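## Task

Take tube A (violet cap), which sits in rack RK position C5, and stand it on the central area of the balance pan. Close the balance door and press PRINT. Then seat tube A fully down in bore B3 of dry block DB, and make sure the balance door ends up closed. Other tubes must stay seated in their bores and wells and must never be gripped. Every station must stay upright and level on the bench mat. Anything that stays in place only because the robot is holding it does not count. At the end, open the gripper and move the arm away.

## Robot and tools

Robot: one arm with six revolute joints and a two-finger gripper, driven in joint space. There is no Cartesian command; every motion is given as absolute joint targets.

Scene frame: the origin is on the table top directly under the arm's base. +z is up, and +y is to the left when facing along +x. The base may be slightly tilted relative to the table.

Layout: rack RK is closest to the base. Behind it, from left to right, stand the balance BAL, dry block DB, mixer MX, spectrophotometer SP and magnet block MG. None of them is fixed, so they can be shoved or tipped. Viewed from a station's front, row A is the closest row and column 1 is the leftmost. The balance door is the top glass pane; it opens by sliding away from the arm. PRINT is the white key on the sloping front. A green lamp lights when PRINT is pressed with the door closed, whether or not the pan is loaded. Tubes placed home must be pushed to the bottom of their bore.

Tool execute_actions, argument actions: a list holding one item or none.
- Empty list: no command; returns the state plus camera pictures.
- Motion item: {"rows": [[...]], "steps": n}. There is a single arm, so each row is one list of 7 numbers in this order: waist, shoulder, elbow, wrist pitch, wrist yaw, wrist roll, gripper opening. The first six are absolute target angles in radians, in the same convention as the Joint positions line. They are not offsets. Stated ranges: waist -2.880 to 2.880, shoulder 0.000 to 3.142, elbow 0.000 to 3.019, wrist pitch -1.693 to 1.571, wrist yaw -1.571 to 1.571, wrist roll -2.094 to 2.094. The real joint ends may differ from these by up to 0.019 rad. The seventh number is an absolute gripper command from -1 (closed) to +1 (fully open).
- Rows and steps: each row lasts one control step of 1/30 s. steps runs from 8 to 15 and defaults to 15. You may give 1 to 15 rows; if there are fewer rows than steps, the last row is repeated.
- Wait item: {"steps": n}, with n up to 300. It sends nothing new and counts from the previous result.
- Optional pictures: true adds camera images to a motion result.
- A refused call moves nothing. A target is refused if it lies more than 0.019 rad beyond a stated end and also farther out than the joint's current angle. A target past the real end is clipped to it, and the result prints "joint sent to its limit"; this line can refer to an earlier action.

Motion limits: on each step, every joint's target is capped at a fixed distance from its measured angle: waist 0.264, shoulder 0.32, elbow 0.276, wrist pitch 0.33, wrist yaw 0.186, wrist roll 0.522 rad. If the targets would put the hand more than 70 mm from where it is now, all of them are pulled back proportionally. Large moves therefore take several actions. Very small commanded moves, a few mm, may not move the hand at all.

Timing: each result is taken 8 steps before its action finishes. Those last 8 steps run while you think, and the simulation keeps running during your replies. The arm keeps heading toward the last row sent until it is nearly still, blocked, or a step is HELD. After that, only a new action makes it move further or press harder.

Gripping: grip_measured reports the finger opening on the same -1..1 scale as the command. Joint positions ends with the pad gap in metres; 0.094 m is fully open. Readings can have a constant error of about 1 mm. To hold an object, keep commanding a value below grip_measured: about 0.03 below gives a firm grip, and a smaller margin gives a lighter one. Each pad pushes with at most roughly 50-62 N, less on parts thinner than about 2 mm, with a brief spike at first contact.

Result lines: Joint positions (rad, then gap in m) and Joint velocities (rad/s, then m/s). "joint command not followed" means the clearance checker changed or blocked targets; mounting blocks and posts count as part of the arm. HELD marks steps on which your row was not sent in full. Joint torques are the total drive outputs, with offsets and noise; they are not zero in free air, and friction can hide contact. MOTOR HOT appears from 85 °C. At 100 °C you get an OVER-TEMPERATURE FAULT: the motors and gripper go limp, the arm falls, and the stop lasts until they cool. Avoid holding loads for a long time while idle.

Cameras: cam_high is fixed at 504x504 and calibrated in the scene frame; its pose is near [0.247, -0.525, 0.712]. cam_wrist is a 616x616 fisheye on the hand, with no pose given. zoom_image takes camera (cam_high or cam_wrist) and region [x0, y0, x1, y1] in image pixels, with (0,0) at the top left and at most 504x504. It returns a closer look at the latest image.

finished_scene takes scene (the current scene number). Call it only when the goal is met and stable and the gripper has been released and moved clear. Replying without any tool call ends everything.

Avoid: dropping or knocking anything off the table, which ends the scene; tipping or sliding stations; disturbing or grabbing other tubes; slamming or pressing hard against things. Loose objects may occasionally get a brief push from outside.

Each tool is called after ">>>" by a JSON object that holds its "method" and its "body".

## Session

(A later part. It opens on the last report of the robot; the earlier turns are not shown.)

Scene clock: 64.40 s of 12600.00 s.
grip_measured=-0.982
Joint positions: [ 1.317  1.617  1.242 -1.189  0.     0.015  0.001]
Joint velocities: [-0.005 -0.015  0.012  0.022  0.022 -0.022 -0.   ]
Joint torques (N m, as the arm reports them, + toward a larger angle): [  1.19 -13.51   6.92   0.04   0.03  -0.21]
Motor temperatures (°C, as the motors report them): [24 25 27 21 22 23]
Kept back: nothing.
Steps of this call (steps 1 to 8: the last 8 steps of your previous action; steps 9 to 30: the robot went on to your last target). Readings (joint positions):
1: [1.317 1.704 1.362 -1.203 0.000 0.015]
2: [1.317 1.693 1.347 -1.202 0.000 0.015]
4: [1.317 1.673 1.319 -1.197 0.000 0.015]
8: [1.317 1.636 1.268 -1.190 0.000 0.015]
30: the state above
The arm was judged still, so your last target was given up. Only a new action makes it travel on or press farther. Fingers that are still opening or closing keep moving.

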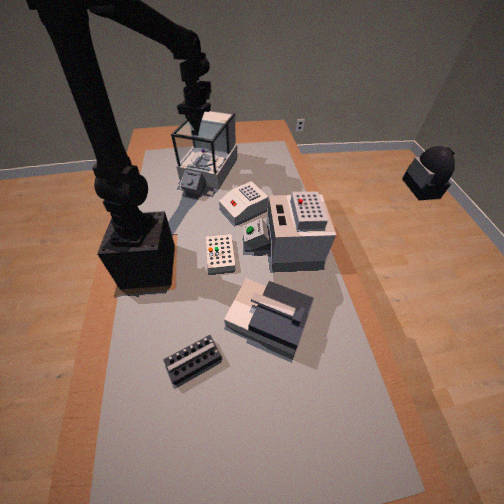

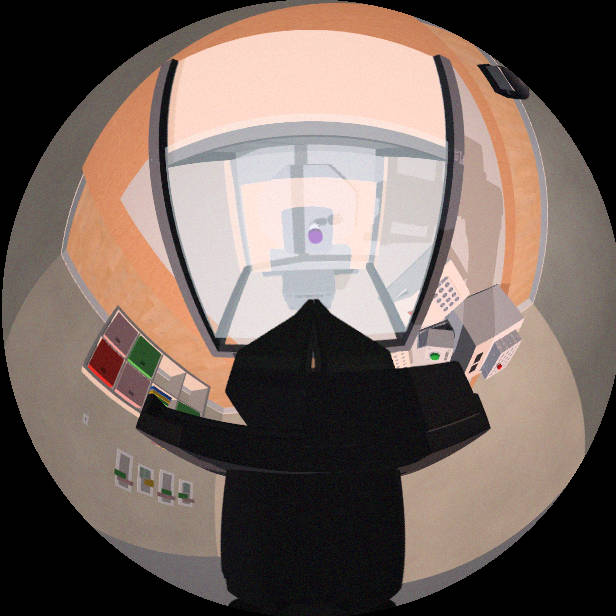

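About 6 px left.

>>> {"method": "execute_actions", "body": {"actions": [{"rows":[[1.33,1.6,1.227,-1.185,0,0,-1],[1.33,1.59,1.215,-1.185,0,0,-1],[1.33,1.58,1.203,-1.185,0,0,-1],[1.33,1.57,1.191,-1.185,0,0,-1],[1.33,1.56,1.18,-1.185,0,0,-1]]}]}}

>>> {"method": "execute_actions", "body": {"actions": [{"steps":20}], "pictures": true}}

>>> {"method": "zoom_image", "body": {"camera": "cam_high", "region": [140, 60, 280, 200]}}

Scene clock: 65.00 s of 12600.00 s.
grip_measured=-0.982
Joint positions: [ 1.317  1.579  1.198 -1.171  0.     0.015  0.001]
Joint velocities: [-0.005 -0.142 -0.017  0.017 -0.081  0.007 -0.002]
Joint torques (N m, as the arm reports them, + toward a larger angle): [  1.13 -13.29   6.01  -0.68   0.01  -0.22]
Motor temperatures (°C, as the motors report them): [24 25 27 21 22 23]
Steps of this call (steps 1 to 11: nothing new was sent; steps 12 to 18: the first 7 steps of this action). Readings (joint positions):
12: [1.317 1.616 1.241 -1.189 0.000 0.015]
13: [1.317 1.614 1.238 -1.187 0.000 0.015]
15: [1.317 1.602 1.223 -1.183 0.000 0.015]
18: the state above

Scene clock: 65.67 s of 12600.00 s.
grip_measured=-0.982
Joint positions: [ 1.317  1.569  1.193 -1.171  0.     0.015  0.001]
Joint velocities: [-0.005 -0.005 -0.012  0.017 -0.007 -0.022  0.001]
Joint torques (N m, as the arm reports them, + toward a larger angle): [  1.1  -13.1    6.25  -0.57   0.03  -0.22]
Motor temperatures (°C, as the motors report them): [24 25 27 21 22 23]
Kept back: nothing.
Steps of this call (steps 1 to 8: the last 8 steps of your previous action; steps 9 to 15: the robot went on to your last target; steps 16 to 20: nothing new was sent). Readings (joint positions):
1: [1.317 1.574 1.195 -1.171 0.000 0.015]
2: [1.317 1.571 1.193 -1.171 0.000 0.015]
4: [1.317 1.569 1.193 -1.171 0.000 0.015]
8: [1.317 1.569 1.193 -1.171 0.000 0.015]
20: the state above
The arm was judged still, so your last target was given up. Only a new action makes it travel on or press farther. Fingers that are still opening or closing keep moving.

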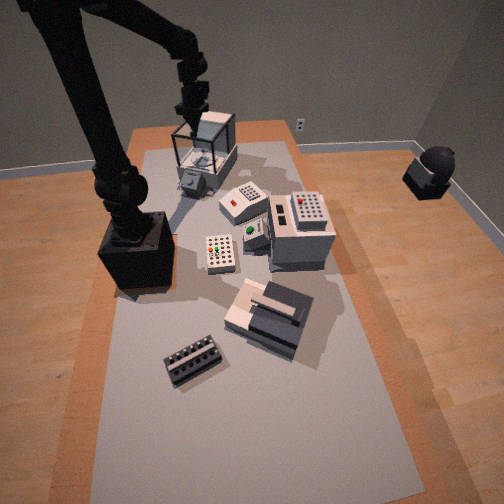

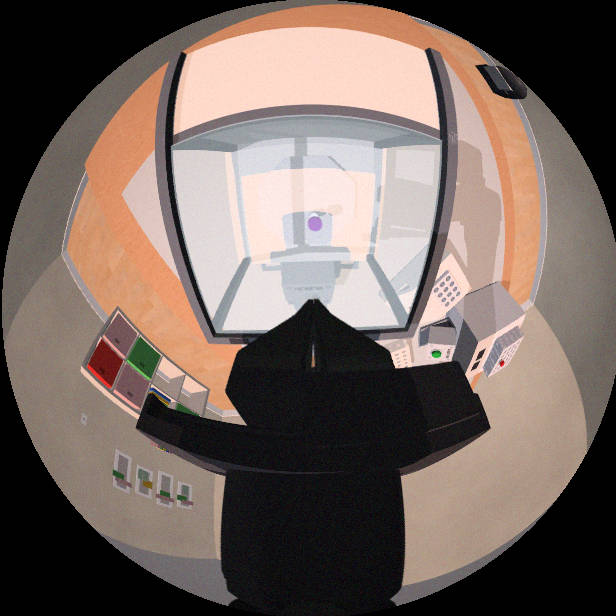

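Region (140, 60, 280, 200) of cam_high's 504x504 image, scaled by 3.600, with more detail than that image has.

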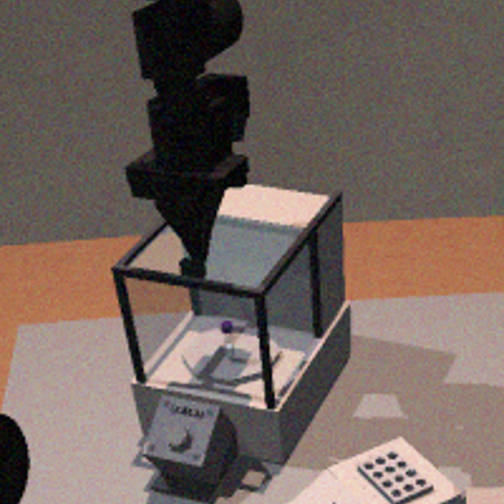

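>>> {"method": "execute_actions", "body": {"actions": [{"rows":[[1.33,1.56,1.29,-1.25,0,0,-1]],"steps":12}]}}

>>> {"method": "execute_actions", "body": {"actions": [{"rows":[[1.33,1.3,1.1,-1.3,0,0,-1]]}]}}

>>> {"method": "execute_actions", "body": {"actions": [{"rows":[[1.33,1.0,0.62,-0.9,0,0,-1]]}]}}

>>> {"method": "execute_actions", "body": {"actions": [{"steps":15}]}}

>>> {"method": "execute_actions", "body": {"actions": [{"rows":[[1.33,1.15,0.43,-0.35,0,0,-1]]}]}}

>>> {"method": "execute_actions", "body": {"actions": [{"steps":30}], "pictures": true}}

>>> {"method": "zoom_image", "body": {"camera": "cam_high", "region": [130, 90, 270, 230]}}

Scene clock: 66.80 s of 12600.00 s.
grip_measured=-0.982
Joint positions: [ 1.317  1.572  1.232 -1.228  0.     0.015  0.001]
Joint velocities: [-0.005 -0.015  0.261 -0.232  0.007  0.007 -0.   ]
Joint torques (N m, as the arm reports them, + toward a larger angle): [  1.11 -13.19  10.32  -0.34   0.03  -0.22]
Motor temperatures (°C, as the motors report them): [24 25 27 21 22 23]
Steps of this call (steps 1 to 30: nothing new was sent; steps 31 to 34: the first 4 steps of this action). Readings (joint positions):
31: [1.317 1.569 1.199 -1.180 0.000 0.015]
32: [1.317 1.572 1.211 -1.200 0.000 0.015]
34: the state above

Scene clock: 67.30 s of 12600.00 s.
grip_measured=-0.982
Joint positions: [ 1.317  1.312  1.075 -1.301  0.     0.015  0.001]
Joint velocities: [-0.005 -0.864 -0.007 -0.125 -0.007 -0.037 -0.001]
Joint torques (N m, as the arm reports them, + toward a larger angle): [ 1.24 -5.57  9.41  0.41  0.03 -0.22]
Motor temperatures (°C, as the motors report them): [24 25 27 21 22 23]
Steps of this call (steps 1 to 8: the last 8 steps of your previous action; steps 9 to 15: the first 7 steps of this action). Readings (joint positions):
9: [1.317 1.559 1.235 -1.239 0.000 0.015]
10: [1.317 1.530 1.201 -1.241 0.000 0.015]
12: [1.317 1.438 1.121 -1.265 0.000 0.015]
15: the state above

Scene clock: 67.80 s of 12600.00 s.
grip_measured=-0.982
Joint positions: [ 1.317  0.967  0.606 -0.948  0.     0.015  0.001]
Joint velocities: [-0.015 -0.288 -0.882 -0.012 -0.022 -0.022  0.   ]
Joint torques (N m, as the arm reports them, + toward a larger angle): [ 1.28  0.38 12.87  1.94  0.03 -0.22]
Motor temperatures (°C, as the motors report them): [24 25 27 21 22 23]
Steps of this call (steps 1 to 8: the last 8 steps of your previous action; steps 9 to 15: the first 7 steps of this action). Readings (joint positions):
9: [1.317 1.268 1.042 -1.235 0.000 0.015]
10: [1.317 1.216 0.958 -1.111 0.000 0.015]
12: [1.317 1.081 0.775 -0.974 0.000 0.015]
15: the state above

Scene clock: 68.30 s of 12600.00 s.
grip_measured=-0.982
Joint positions: [ 1.317  1.001  0.578 -0.914  0.     0.015  0.001]
Joint velocities: [ 0.005  0.005  0.022 -0.002 -0.037 -0.095 -0.001]
Joint torques (N m, as the arm reports them, + toward a larger angle): [ 1.36 -4.21 10.48  0.78  0.03 -0.22]
Motor temperatures (°C, as the motors report them): [24 25 27 21 22 23]
Kept back: nothing.
Steps of this call (steps 1 to 8: the last 8 steps of your previous action; steps 9 to 15: the robot went on to your last target). Readings (joint positions):
1: [1.317 0.965 0.585 -0.948 0.000 0.015]
2: [1.317 0.972 0.577 -0.946 0.000 0.015]
4: [1.317 0.991 0.578 -0.930 0.000 0.015]
8: [1.317 1.001 0.578 -0.915 0.000 0.015]
15: the state above

Scene clock: 68.53 s of 12600.00 s.
grip_measured=-0.982
Joint positions: [ 1.317  1.175  0.412 -0.407  0.     0.015  0.001]
Joint velocities: [-0.015  0.278 -0.193  0.462 -0.007 -0.051 -0.   ]
Joint torques (N m, as the arm reports them, + toward a larger angle): [ 1.37 -8.37  8.3   1.28  0.03 -0.22]
Motor temperatures (°C, as the motors report them): [24 25 27 21 22 23]
Steps of this call (steps 1 to 7: the first 7 steps of this action). Readings (joint positions):
1: [1.317 1.009 0.559 -0.860 0.000 0.015]
2: [1.317 1.028 0.527 -0.746 0.000 0.015]
4: [1.317 1.100 0.459 -0.536 0.000 0.015]
7: the state above

Scene clock: 69.53 s of 12600.00 s.
grip_measured=-0.982
Joint positions: [ 1.317  1.159  0.407 -0.366  0.     0.015  0.001]
Joint velocities: [-0.015 -0.015 -0.022  0.017 -0.007 -0.022 -0.001]
Joint torques (N m, as the arm reports them, + toward a larger angle): [ 1.36 -5.73  7.84  1.19  0.03 -0.22]
Motor temperatures (°C, as the motors report them): [24 25 27 21 22 23]
Kept back: nothing.
Steps of this call (steps 1 to 8: the last 8 steps of your previous action; steps 9 to 30: the robot went on to your last target). Readings (joint positions):
1: [1.317 1.179 0.408 -0.395 0.000 0.015]
2: [1.317 1.178 0.407 -0.388 0.000 0.015]
4: [1.317 1.170 0.407 -0.373 0.000 0.015]
8: [1.317 1.159 0.407 -0.366 0.000 0.015]
30: the state above
The arm was judged still, so your last target was given up. Only a new action makes it travel on or press farther. Fingers that are still opening or closing keep moving.

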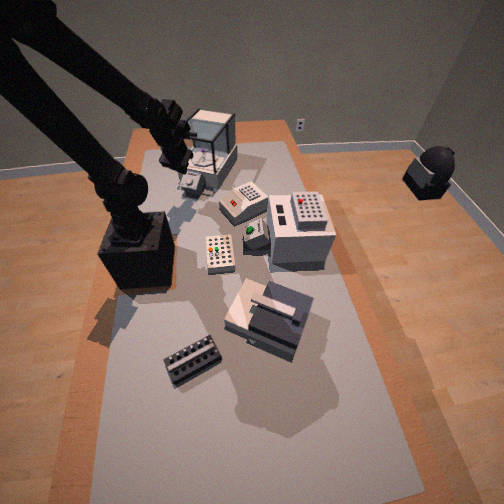

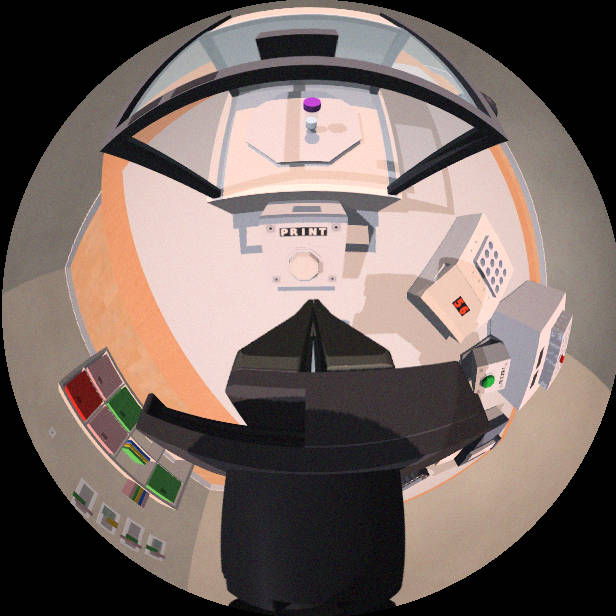

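Region (130, 90, 270, 230) of cam_high's 504x504 image, scaled by 3.600, with more detail than that image has.

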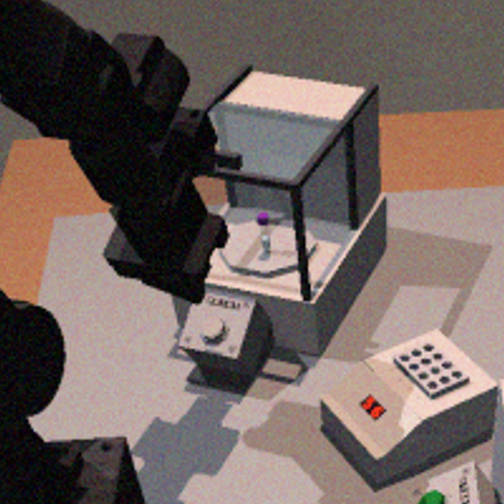

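>>> {"method": "execute_actions", "body": {"actions": [{"rows":[[1.355,1.2,0.44,-0.31,0,0,-1],[1.355,1.25,0.45,-0.27,0,0,-1],[1.355,1.3,0.46,-0.22,0,0,-1],[1.355,1.35,0.465,-0.17,0,0,-1],[1.355,1.38,0.47,-0.15,0,0,-1]]}]}}

>>> {"method": "execute_actions", "body": {"actions": [{"steps":25}], "pictures": true}}

>>> {"method": "zoom_image", "body": {"camera": "cam_high", "region": [130, 90, 270, 230]}}

Scene clock: 70.17 s of 12600.00 s.
grip_measured=-0.982
Joint positions: [ 1.341  1.362  0.439 -0.185  0.     0.015  0.001]
Joint velocities: [ 0.005  0.952  0.212  0.403  0.007  0.081 -0.001]
Joint torques (N m, as the arm reports them, + toward a larger angle): [ 1.46 -9.88  6.53  0.83  0.03 -0.22]
Motor temperatures (°C, as the motors report them): [24 25 27 21 22 23]
Steps of this call (steps 1 to 12: nothing new was sent; steps 13 to 19: the first 7 steps of this action). Readings (joint positions):
13: [1.319 1.162 0.407 -0.359 0.000 0.015]
14: [1.324 1.173 0.407 -0.340 0.000 0.015]
16: [1.335 1.234 0.413 -0.270 0.000 0.015]
19: the state above

Scene clock: 71.00 s of 12600.00 s.
grip_measured=-0.982
Joint positions: [ 1.341  1.393  0.444 -0.166  0.     0.015  0.001]
Joint velocities: [-0.005 -0.005 -0.002  0.007 -0.007 -0.051  0.001]
Joint torques (N m, as the arm reports them, + toward a larger angle): [ 1.34 -7.99  6.82  1.21  0.03 -0.22]
Motor temperatures (°C, as the motors report them): [24 25 27 21 22 23]
Kept back: nothing.
Steps of this call (steps 1 to 8: the last 8 steps of your previous action; steps 9 to 25: the robot went on to your last target). Readings (joint positions):
1: [1.341 1.388 0.443 -0.176 0.000 0.015]
2: [1.341 1.401 0.443 -0.171 0.000 0.015]
4: [1.341 1.405 0.443 -0.171 0.000 0.015]
8: [1.341 1.395 0.444 -0.166 0.000 0.015]
25: the state above

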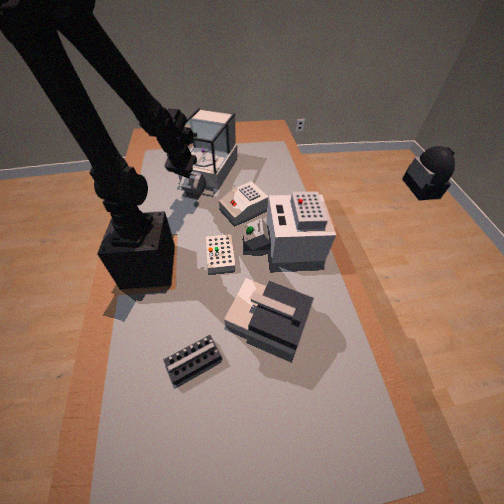

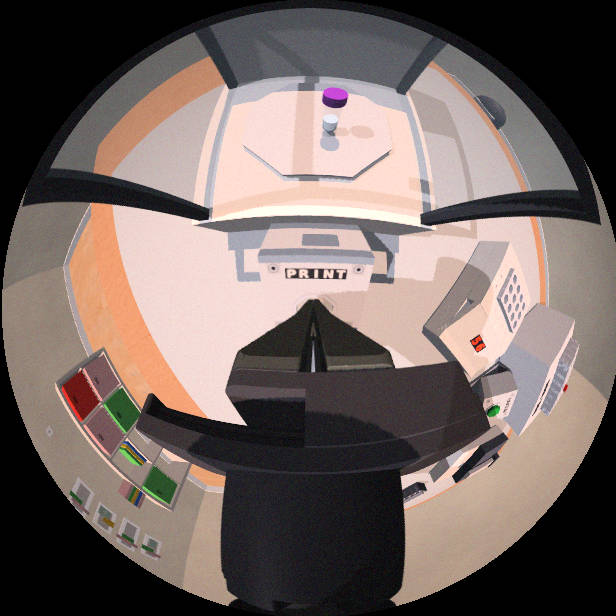

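Region (130, 90, 270, 230) of cam_high's 504x504 image, scaled by 3.600, with more detail than that image has.

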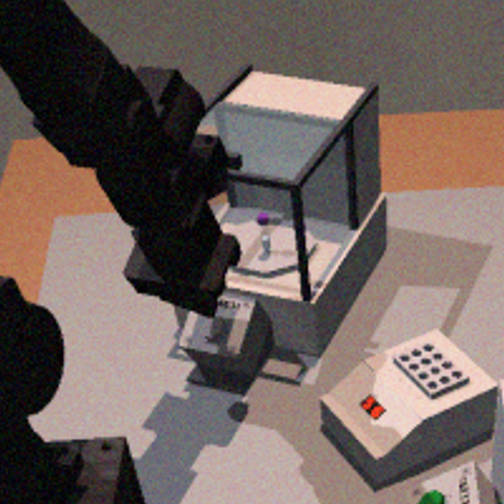

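>>> {"method": "execute_actions", "body": {"actions": [{"rows":[[1.355,1.40,0.42,-0.12,0,0,-1],[1.355,1.42,0.405,-0.09,0,0,-1],[1.355,1.43,0.397,-0.065,0,0,-1]]}]}}

>>> {"method": "execute_actions", "body": {"actions": [{"steps":25}], "pictures": true}}

>>> {"method": "zoom_image", "body": {"camera": "cam_high", "region": [130, 90, 270, 230]}}

Scene clock: 71.77 s of 12600.00 s.
grip_measured=-0.982
Joint positions: [ 1.341  1.42   0.394 -0.088  0.     0.015  0.001]
Joint velocities: [ 0.005  0.073 -0.11   0.007  0.022  0.022 -0.001]
Joint torques (N m, as the arm reports them, + toward a larger angle): [ 1.39 -6.48  5.11  1.37  0.02 -0.22]
Motor temperatures (°C, as the motors report them): [24 25 27 21 22 23]
Steps of this call (steps 1 to 15: the robot went on to your last target; step 16: nothing new was sent; steps 17 to 23: the first 7 steps of this action). Readings (joint positions):
17: [1.341 1.393 0.441 -0.160 0.000 0.015]
18: [1.341 1.394 0.433 -0.142 0.000 0.015]
20: [1.341 1.404 0.413 -0.102 0.000 0.015]
23: the state above

Scene clock: 72.60 s of 12600.00 s.
grip_measured=-0.982
Joint positions: [ 1.341  1.422  0.39  -0.087  0.     0.015  0.001]
Joint velocities: [-0.015 -0.005  0.007  0.007 -0.007 -0.022 -0.   ]
Joint torques (N m, as the arm reports them, + toward a larger angle): [ 1.37 -5.88  4.84  1.4   0.03 -0.22]
Motor temperatures (°C, as the motors report them): [24 25 27 21 22 23]
Kept back: nothing.
Steps of this call (steps 1 to 8: the last 8 steps of your previous action; steps 9 to 15: the robot went on to your last target; steps 16 to 25: nothing new was sent). Readings (joint positions):
1: [1.341 1.422 0.391 -0.088 0.000 0.015]
2: [1.341 1.422 0.390 -0.087 0.000 0.015]
4: [1.341 1.422 0.390 -0.087 0.000 0.015]
8: [1.341 1.422 0.390 -0.087 0.000 0.015]
25: the state above
The arm was judged still, so your last target was given up. Only a new action makes it travel on or press farther. Fingers that are still opening or closing keep moving.

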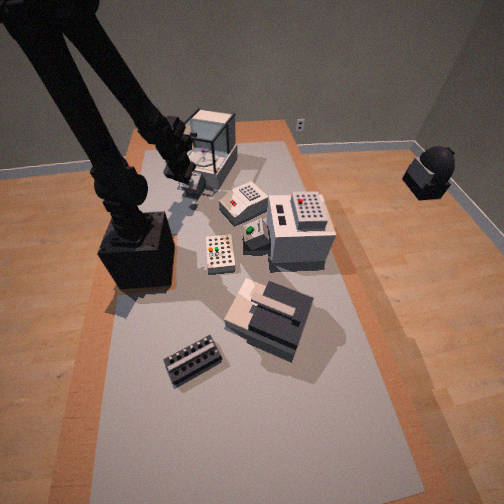

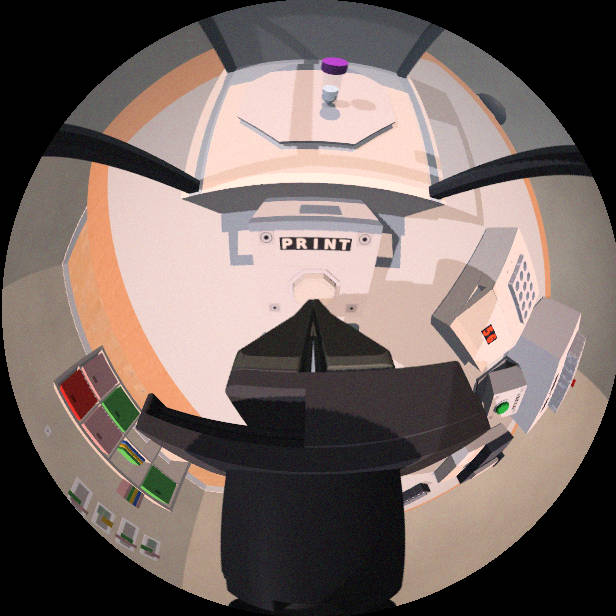

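Region (130, 90, 270, 230) of cam_high's 504x504 image, scaled by 3.600, with more detail than that image has.

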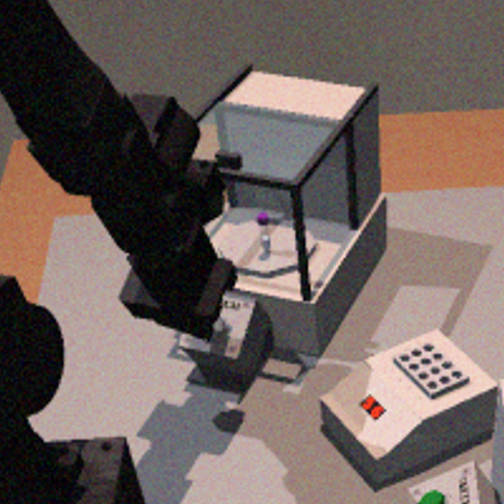

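>>> {"method": "execute_actions", "body": {"actions": [{"rows":[[1.355,1.44,0.41,-0.055,0,0,-1],[1.355,1.45,0.41,-0.045,0,0,-1],[1.355,1.46,0.41,-0.035,0,0,-1],[1.355,1.47,0.41,-0.025,0,0,-1],[1.355,1.48,0.41,-0.015,0,0,-1],[1.355,1.49,0.41,-0.005,0,0,-1],[1.355,1.50,0.41,0.005,0,0,-1],[1.355,1.51,0.41,0.015,0,0,-1]]}]}}

>>> {"method": "execute_actions", "body": {"actions": [{"steps":25}], "pictures": true}}

>>> {"method": "zoom_image", "body": {"camera": "cam_high", "region": [130, 90, 270, 230]}}

Scene clock: 73.23 s of 12600.00 s.
grip_measured=-0.983
Joint positions: [ 1.341  1.447  0.388 -0.05   0.     0.015  0.001]
Joint velocities: [-0.005 -0.024 -0.051  0.09   0.037  0.007 -0.001]
Joint torques (N m, as the arm reports them, + toward a larger angle): [ 1.34 -2.14  5.94  2.35  0.02 -0.22]
Motor temperatures (°C, as the motors report them): [24 25 27 21 22 23]
Steps of this call (steps 1 to 12: nothing new was sent; steps 13 to 19: the first 7 steps of this action). Readings (joint positions):
13: [1.341 1.422 0.390 -0.086 0.000 0.015]
14: [1.341 1.424 0.390 -0.083 0.000 0.015]
16: [1.341 1.435 0.390 -0.068 0.000 0.015]
19: the state above

Scene clock: 74.07 s of 12600.00 s.
grip_measured=-0.983
Joint positions: [ 1.341  1.447  0.383 -0.036  0.     0.015  0.001]
Joint velocities: [ 0.005 -0.005 -0.007 -0.002  0.022 -0.051  0.   ]
Joint torques (N m, as the arm reports them, + toward a larger angle): [ 1.36 -1.64  6.18  2.41  0.02 -0.22]
Motor temperatures (°C, as the motors report them): [24 25 27 21 22 23]
Kept back: nothing.
Steps of this call (steps 1 to 8: the last 8 steps of your previous action; steps 9 to 25: the robot went on to your last target). Readings (joint positions):
1: [1.341 1.447 0.387 -0.046 0.000 0.015]
2: [1.341 1.447 0.385 -0.042 0.000 0.015]
4: [1.341 1.447 0.384 -0.038 0.000 0.015]
8: [1.341 1.447 0.383 -0.036 0.000 0.015]
25: the state above

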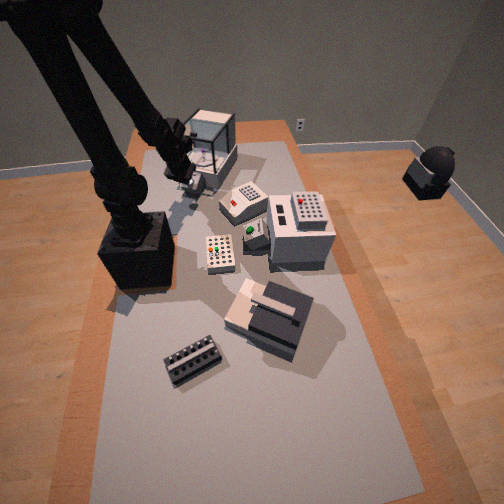

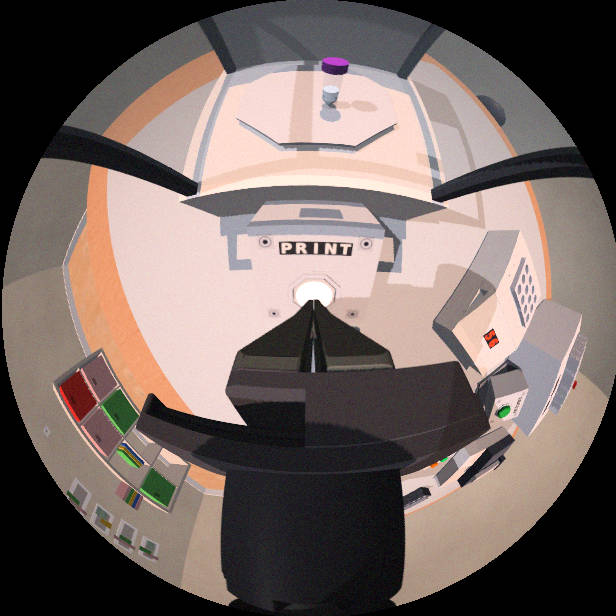

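Region (130, 90, 270, 230) of cam_high's 504x504 image, scaled by 3.600, with more detail than that image has.

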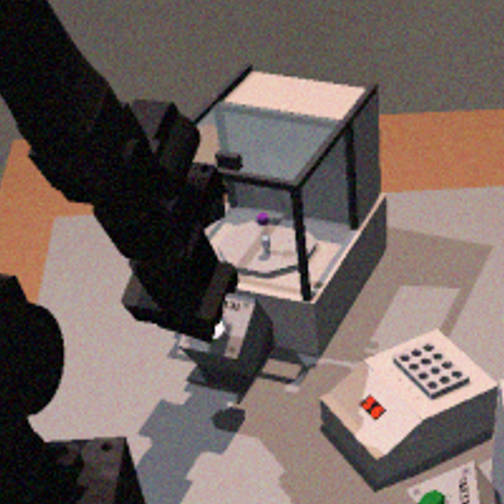

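>>> {"method": "execute_actions", "body": {"actions": [{"rows":[[1.33,1.15,0.43,-0.35,0,0,-1]],"steps":15}], "pictures": true}}

>>> {"method": "execute_actions", "body": {"actions": [{"steps":20}]}}

>>> {"method": "execute_actions", "body": {"actions": [{"rows":[[1.33,1.0,0.62,-0.9,0,0,-1]],"steps":15}], "pictures": true}}

>>> {"method": "execute_actions", "body": {"actions": [{"steps":20}]}}

>>> {"method": "execute_actions", "body": {"actions": [{"rows":[[1.33,1.0,0.95,-1.3,0,0,-1],[1.33,1.0,0.95,-1.3,0,0,-1],[1.33,1.0,0.95,-1.3,0,0,-1],[1.33,1.0,0.95,-1.3,0,0,-1],[1.33,1.0,0.95,-1.3,0,0,-1],[1.33,1.0,0.95,-1.3,0,0,-1],[1.33,1.1,1.0,-1.3,0,0,-1],[1.33,1.2,1.1,-1.3,0,0,-1],[1.33,1.3,1.1,-1.3,0,0,-1]],"steps":15}]}}

>>> {"method": "execute_actions", "body": {"actions": [{"steps":20}], "pictures": true}}

Scene clock: 76.00 s of 12600.00 s.
grip_measured=-0.983
Joint positions: [ 1.341  1.113  0.404 -0.329  0.     0.015  0.001]
Joint velocities: [-0.005 -0.366  0.144 -0.032 -0.066 -0.022  0.   ]
Joint torques (N m, as the arm reports them, + toward a larger angle): [-0.33  0.05  7.77  0.06  0.03 -0.22]
Motor temperatures (°C, as the motors report them): [24 25 27 21 22 23]
Steps of this call (steps 1 to 15: the robot went on to your last target; steps 16 to 51: nothing new was sent; steps 52 to 58: the first 7 steps of this action). Readings (joint positions):
52: [1.341 1.421 0.388 -0.093 0.000 0.015]
53: [1.341 1.366 0.393 -0.190 0.000 0.015]
55: [1.341 1.225 0.393 -0.301 0.000 0.015]
58: the state above

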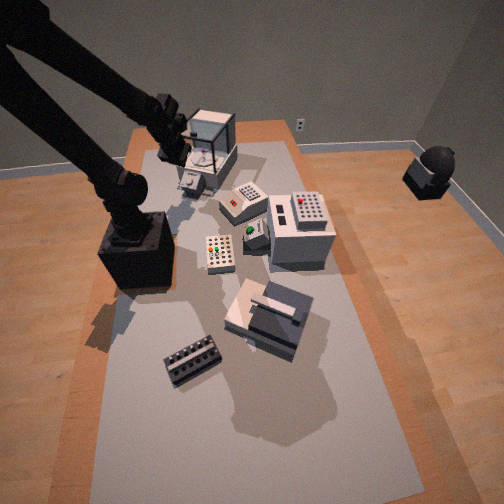

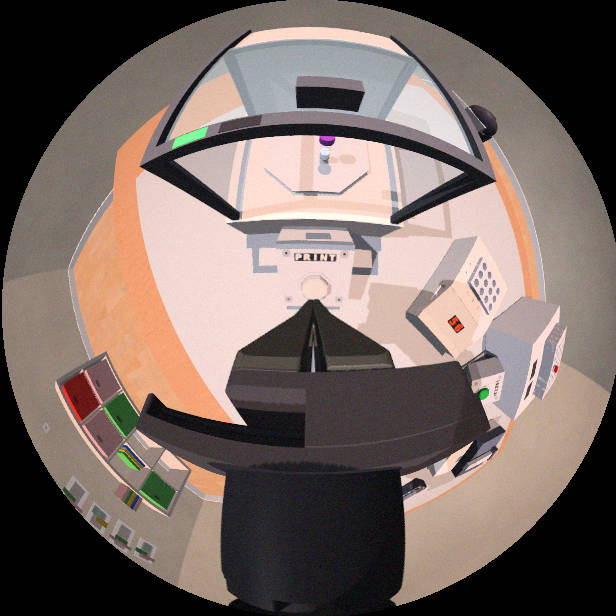

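Scene clock: 76.67 s of 12600.00 s.
grip_measured=-0.983
Joint positions: [ 1.341  1.15   0.411 -0.343  0.     0.015  0.001]
Joint velocities: [-0.005 -0.015  0.012 -0.007  0.022 -0.007 -0.001]
Joint torques (N m, as the arm reports them, + toward a larger angle): [-0.34 -4.86  7.59  0.45  0.03 -0.22]
Motor temperatures (°C, as the motors report them): [24 25 27 21 22 23]
Kept back: nothing.
Steps of this call (steps 1 to 8: the last 8 steps of your previous action; steps 9 to 20: the robot went on to your last target). Readings (joint positions):
1: [1.341 1.108 0.409 -0.329 0.000 0.015]
2: [1.341 1.111 0.411 -0.330 0.000 0.015]
4: [1.341 1.127 0.411 -0.335 0.000 0.015]
8: [1.341 1.150 0.411 -0.343 0.000 0.015]
20: the state above

Scene clock: 76.90 s of 12600.00 s.
grip_measured=-0.983
Joint positions: [ 1.341  1.004  0.576 -0.847  0.     0.015  0.001]
Joint velocities: [-0.005 -0.513  0.374 -0.667  0.022  0.051 -0.   ]
Joint torques (N m, as the arm reports them, + toward a larger angle): [-0.31 -2.34  8.93  0.32  0.03 -0.22]
Motor temperatures (°C, as the motors report them): [24 25 27 21 22 23]
Steps of this call (steps 1 to 7: the first 7 steps of this action). Readings (joint positions):
1: [1.341 1.144 0.424 -0.388 0.000 0.015]
2: [1.341 1.128 0.446 -0.474 0.000 0.015]
4: [1.341 1.076 0.506 -0.669 0.000 0.015]
7: the state above

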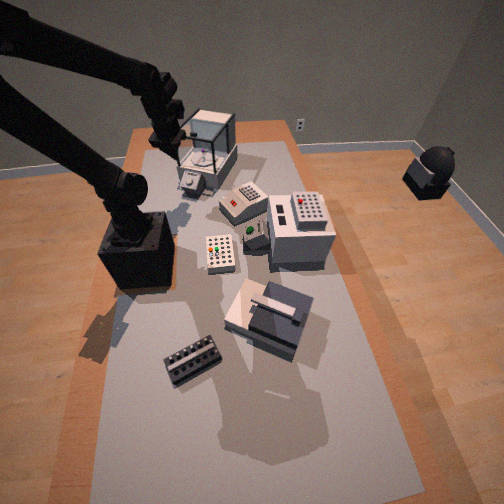

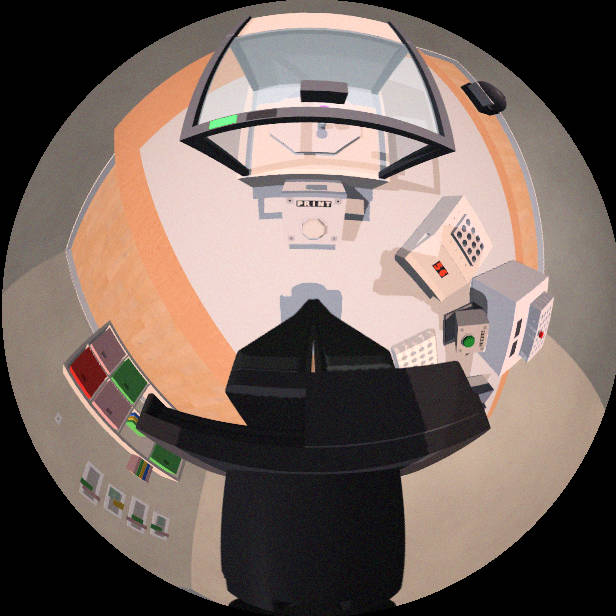

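Scene clock: 77.57 s of 12600.00 s.
grip_measured=-0.983
Joint positions: [ 1.341  0.996  0.595 -0.892  0.     0.015  0.001]
Joint velocities: [-0.005  0.005 -0.017  0.002  0.022 -0.037  0.001]
Joint torques (N m, as the arm reports them, + toward a larger angle): [-0.35 -4.05  9.33  0.04  0.03 -0.22]
Motor temperatures (°C, as the motors report them): [24 25 27 21 22 23]
Kept back: nothing.
Steps of this call (steps 1 to 8: the last 8 steps of your previous action; steps 9 to 20: the robot went on to your last target). Readings (joint positions):
1: [1.341 0.990 0.587 -0.863 0.000 0.015]
2: [1.341 0.984 0.593 -0.873 0.000 0.015]
4: [1.341 0.984 0.595 -0.881 0.000 0.015]
8: [1.341 0.994 0.595 -0.891 0.000 0.015]
20: the state above

Scene clock: 77.80 s of 12600.00 s.
grip_measured=-0.983
Joint positions: [ 1.341  1.014  0.841 -1.247  0.     0.015  0.001]
Joint velocities: [-0.005  0.308  1.389 -0.93  -0.007  0.007 -0.   ]
Joint torques (N m, as the arm reports them, + toward a larger angle): [-0.45  0.29 13.5   0.88  0.03 -0.21]
Motor temperatures (°C, as the motors report them): [24 25 27 21 22 23]
Steps of this call (steps 1 to 7: the first 7 steps of this action). Readings (joint positions):
1: [1.341 0.997 0.611 -0.935 0.000 0.015]
2: [1.341 1.002 0.642 -1.018 0.000 0.015]
4: [1.341 1.007 0.716 -1.142 0.000 0.015]
7: the state above

Scene clock: 78.47 s of 12600.00 s.
grip_measured=-0.983
Joint positions: [ 1.341  1.312  1.075 -1.293  0.     0.015  0.001]
Joint velocities: [-0.015 -0.015 -0.007  0.007 -0.037  0.037  0.001]
Joint torques (N m, as the arm reports them, + toward a larger angle): [-0.44 -9.8   9.39 -0.28  0.03 -0.22]
Motor temperatures (°C, as the motors report them): [24 25 27 21 22 23]
Kept back: nothing.
Steps of this call (steps 1 to 8: the last 8 steps of your previous action; steps 9 to 20: the robot went on to your last target). Readings (joint positions):
1: [1.341 1.034 0.892 -1.270 0.000 0.015]
2: [1.341 1.071 0.949 -1.282 0.000 0.015]
4: [1.341 1.180 1.058 -1.289 0.000 0.015]
8: [1.341 1.324 1.101 -1.283 0.000 0.015]
20: the state above

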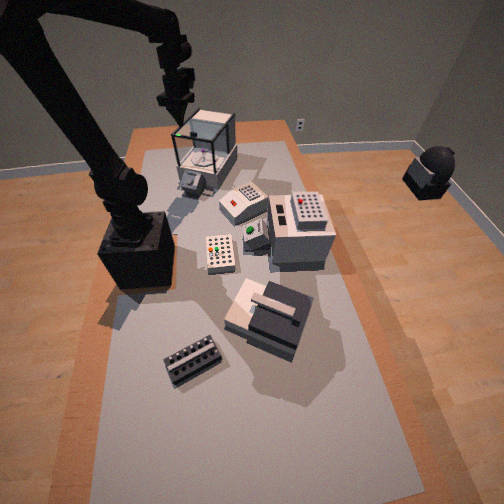

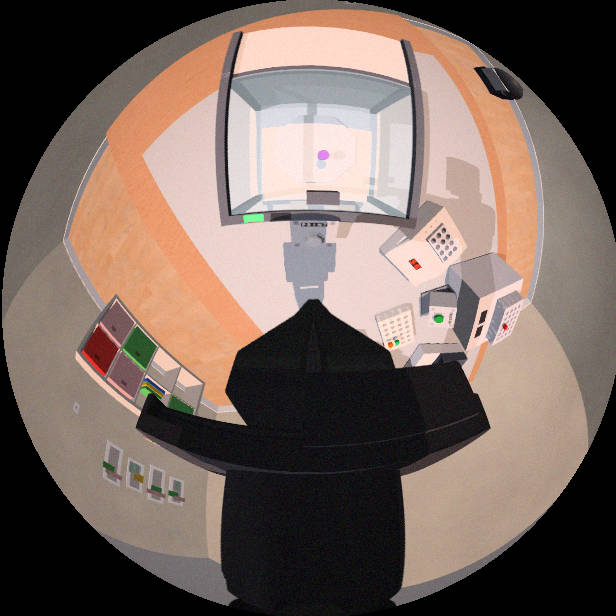

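Green lit. Open door.

>>> {"method": "execute_actions", "body": {"actions": [{"rows":[[1.31,1.33,1.15,-1.31,0,0,-1],[1.3,1.36,1.19,-1.32,0,0,-1],[1.3,1.39,1.22,-1.33,0,0,-1],[1.3,1.41,1.23,-1.33,0,0,-1]],"steps":12}]}}

>>> {"method": "execute_actions", "body": {"actions": [{"rows":[[1.3,1.42,1.2,-1.31,0,0,-1],[1.3,1.43,1.19,-1.29,0,0,-1],[1.3,1.44,1.175,-1.27,0,0,-1],[1.3,1.45,1.16,-1.25,0,0,-1],[1.3,1.46,1.15,-1.23,0,0,-1],[1.3,1.47,1.14,-1.21,0,0,-1]],"steps":15}]}}

>>> {"method": "execute_actions", "body": {"actions": [{"steps":12}], "pictures": true}}

Scene clock: 78.97 s of 12600.00 s.
grip_measured=-0.983
Joint positions: [ 1.327  1.348  1.127 -1.321  0.     0.015  0.001]
Joint velocities: [-0.181  0.591  0.755 -0.149  0.037 -0.095 -0.   ]
Joint torques (N m, as the arm reports them, + toward a larger angle): [-1.09 -7.6  11.97 -0.02  0.04 -0.21]
Motor temperatures (°C, as the motors report them): [24 25 27 21 22 23]
Steps of this call (steps 1 to 11: the robot went on to your last target; steps 12 to 15: the first 4 steps of this action). Readings (joint positions):
12: [1.341 1.313 1.077 -1.295 0.000 0.015]
13: [1.338 1.318 1.085 -1.302 0.000 0.015]
15: the state above

Scene clock: 79.47 s of 12600.00 s.
grip_measured=-0.983
Joint positions: [ 1.311  1.437  1.152 -1.242  0.     0.015  0.001]
Joint velocities: [-0.005  0.288 -0.256  0.364  0.051 -0.007  0.001]
Joint torques (N m, as the arm reports them, + toward a larger angle): [-0.41 -9.33  7.84  0.09  0.02 -0.22]
Motor temperatures (°C, as the motors report them): [24 25 27 21 22 23]
Steps of this call (steps 1 to 8: the last 8 steps of your previous action; steps 9 to 15: the first 7 steps of this action). Readings (joint positions):
9: [1.311 1.418 1.194 -1.323 0.000 0.015]
10: [1.311 1.418 1.193 -1.318 0.000 0.015]
12: [1.311 1.420 1.181 -1.293 0.000 0.015]
15: the state above

Scene clock: 79.87 s of 12600.00 s.
grip_measured=-0.983
Joint positions: [ 1.311  1.482  1.125 -1.221  0.     0.015  0.001]
Joint velocities: [-0.005 -0.024 -0.007  0.017 -0.037  0.022  0.   ]
Joint torques (N m, as the arm reports them, + toward a larger angle): [ -0.48 -12.03   8.36   0.22   0.03  -0.22]
Motor temperatures (°C, as the motors report them): [24 25 27 21 22 23]
Kept back: nothing.
Steps of this call (steps 1 to 8: the last 8 steps of your previous action; steps 9 to 12: the robot went on to your last target). Readings (joint positions):
1: [1.311 1.448 1.144 -1.233 0.000 0.015]
2: [1.311 1.458 1.138 -1.228 0.000 0.015]
4: [1.311 1.475 1.129 -1.224 0.000 0.015]
8: [1.311 1.482 1.125 -1.222 0.000 0.015]
12: the state above

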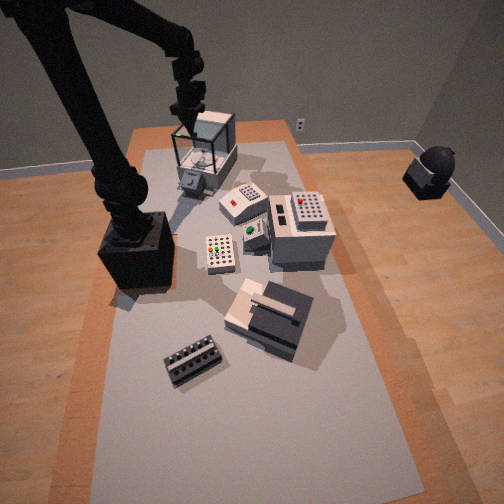

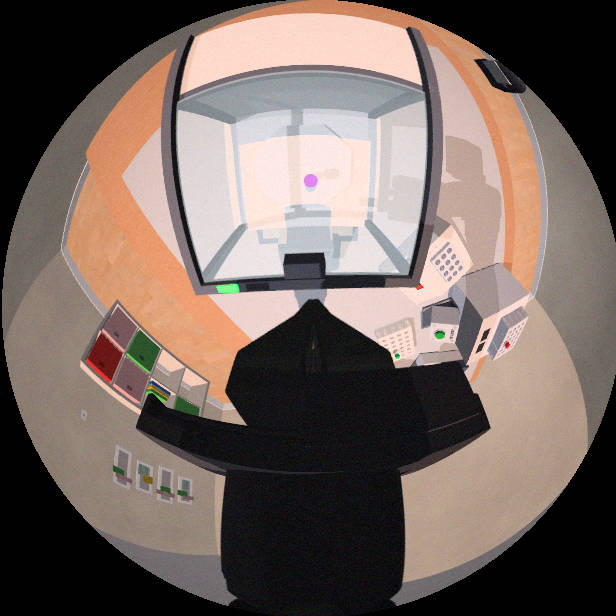

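>>> {"method": "execute_actions", "body": {"actions": [{"rows":[[1.3,1.48,1.175,-1.21,0,0,-1],[1.3,1.49,1.185,-1.21,0,0,-1],[1.3,1.5,1.19,-1.2,0,0,-1],[1.3,1.51,1.197,-1.2,0,0,-1],[1.3,1.52,1.203,-1.2,0,0,-1],[1.3,1.53,1.21,-1.2,0,0,-1],[1.3,1.54,1.216,-1.19,0,0,-1],[1.3,1.55,1.222,-1.19,0,0,-1],[1.3,1.56,1.229,-1.19,0,0,-1],[1.3,1.57,1.235,-1.19,0,0,-1],[1.3,1.585,1.245,-1.19,0,0,-1]],"steps":15}]}}

>>> {"method": "execute_actions", "body": {"actions": [{"rows":[[1.3,1.595,1.257,-1.19,0,0,-1],[1.3,1.605,1.268,-1.19,0,0,-1],[1.3,1.615,1.279,-1.19,0,0,-1],[1.3,1.625,1.29,-1.19,0,0,-1],[1.3,1.635,1.302,-1.19,0,0,-1],[1.3,1.645,1.313,-1.19,0,0,-1],[1.3,1.655,1.325,-1.2,0,0,-1],[1.3,1.665,1.336,-1.2,0,0,-1],[1.3,1.675,1.348,-1.2,0,0,-1],[1.3,1.69,1.365,-1.2,0,0,-1],[1.3,1.7,1.378,-1.2,0,0,-1],[1.3,1.71,1.392,-1.2,0,0,-1],[1.3,1.72,1.405,-1.21,0,0,-1],[1.3,1.73,1.419,-1.21,0,0,-1],[1.3,1.74,1.432,-1.21,0,0,-1]],"steps":15}], "pictures": true}}

>>> {"method": "execute_actions", "body": {"actions": [{"rows":[[1.3,1.75,1.446,-1.21,0,0,-1],[1.3,1.76,1.46,-1.22,0,0,-1],[1.3,1.77,1.473,-1.22,0,0,-1],[1.3,1.78,1.487,-1.22,0,0,-1]],"steps":15}]}}

>>> {"method": "execute_actions", "body": {"actions": [{"steps":10}], "pictures": true}}

Scene clock: 80.87 s of 12600.00 s.
grip_measured=-0.983
Joint positions: [ 1.311  1.508  1.154 -1.213  0.     0.015  0.001]
Joint velocities: [ 0.005  0.288  0.242  0.129  0.051 -0.037  0.   ]
Joint torques (N m, as the arm reports them, + toward a larger angle): [ -0.5  -10.16  10.82   0.45   0.03  -0.22]
Motor temperatures (°C, as the motors report them): [24 25 27 21 22 23]
Steps of this call (steps 1 to 23: the robot went on to your last target; steps 24 to 30: the first 7 steps of this action). Readings (joint positions):
24: [1.311 1.482 1.125 -1.220 0.000 0.015]
25: [1.311 1.482 1.126 -1.220 0.000 0.015]
27: [1.311 1.486 1.132 -1.218 0.000 0.015]
30: the state above

Scene clock: 81.37 s of 12600.00 s.
grip_measured=-0.983
Joint positions: [ 1.311  1.625  1.255 -1.199  0.     0.015  0.001]
Joint velocities: [-0.015  0.278  0.383 -0.007 -0.037 -0.081  0.001]
Joint torques (N m, as the arm reports them, + toward a larger angle): [ -0.47 -11.97  10.57  -0.06   0.03  -0.22]
Motor temperatures (°C, as the motors report them): [24 25 27 21 22 23]
Steps of this call (steps 1 to 8: the last 8 steps of your previous action; steps 9 to 15: the first 7 steps of this action). Readings (joint positions):
9: [1.311 1.574 1.212 -1.196 0.000 0.015]
10: [1.311 1.580 1.213 -1.196 0.000 0.015]
12: [1.311 1.596 1.221 -1.196 0.000 0.015]
15: the state above

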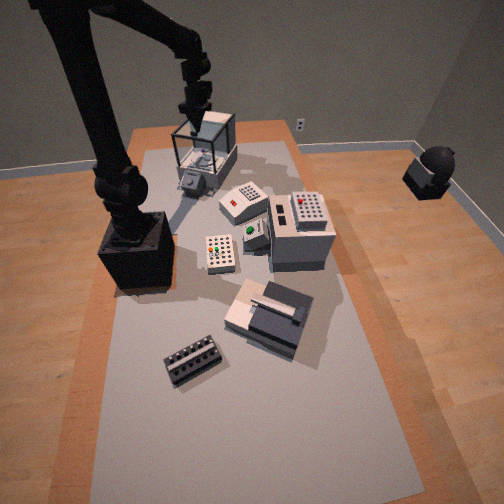

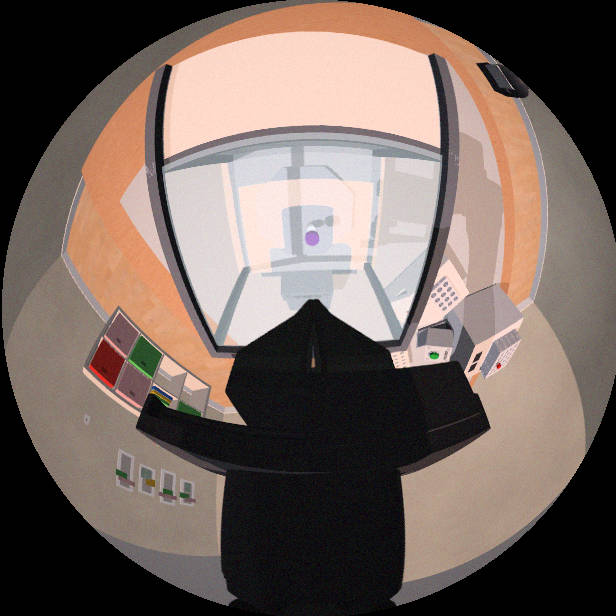

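Scene clock: 81.87 s of 12600.00 s.
grip_measured=-0.983
Joint positions: [ 1.311  1.763  1.449 -1.211  0.     0.015  0.001]
Joint velocities: [-0.005  0.063  0.095 -0.007 -0.095 -0.022  0.001]
Joint torques (N m, as the arm reports them, + toward a larger angle): [ -0.59 -14.47   9.7   -0.34   0.03  -0.21]
Motor temperatures (°C, as the motors report them): [24 25 28 21 22 23]
Steps of this call (steps 1 to 8: the last 8 steps of your previous action; steps 9 to 15: the first 7 steps of this action). Readings (joint positions):
9: [1.311 1.717 1.381 -1.204 0.000 0.015]
10: [1.311 1.726 1.395 -1.205 0.000 0.015]
12: [1.311 1.746 1.423 -1.210 0.000 0.015]
15: the state above

Scene clock: 82.20 s of 12600.00 s.
grip_measured=-0.983
Joint positions: [ 1.311  1.765  1.451 -1.211  0.     0.015  0.001]
Joint velocities: [-0.015  0.005 -0.002 -0.002 -0.095  0.007  0.001]
Joint torques (N m, as the arm reports them, + toward a larger angle): [ -0.63 -14.12  10.09  -0.35   0.03  -0.22]
Motor temperatures (°C, as the motors report them): [24 25 28 21 22 23]
Kept back: nothing.
Steps of this call (steps 1 to 8: the last 8 steps of your previous action; steps 9 to 10: the robot went on to your last target). Readings (joint positions):
1: [1.311 1.764 1.451 -1.211 0.000 0.015]
2: [1.311 1.765 1.451 -1.211 0.000 0.015]
4: [1.311 1.765 1.451 -1.211 0.000 0.015]
8: [1.311 1.765 1.451 -1.211 0.000 0.015]
10: the state above

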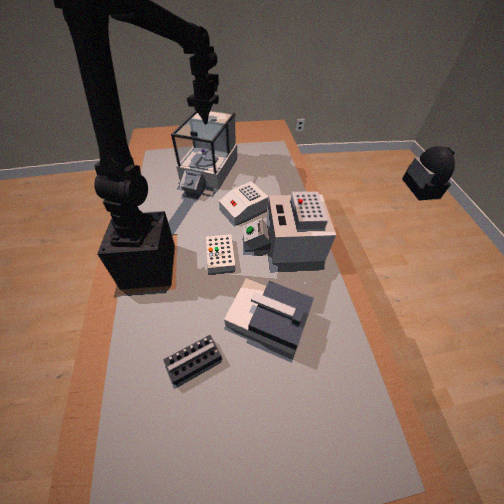

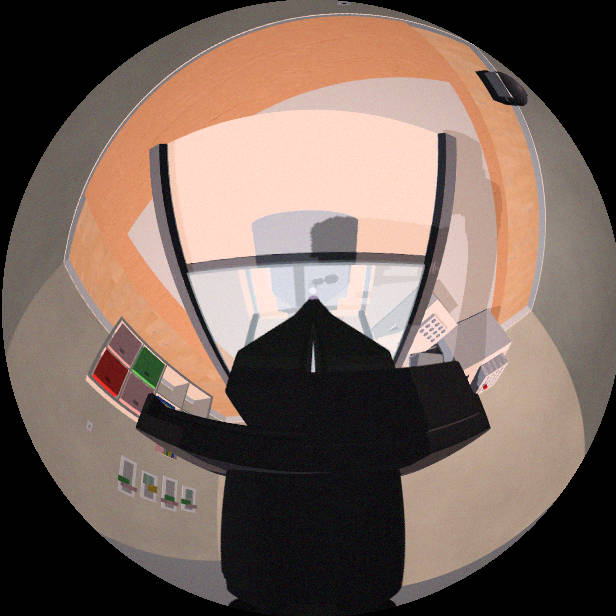

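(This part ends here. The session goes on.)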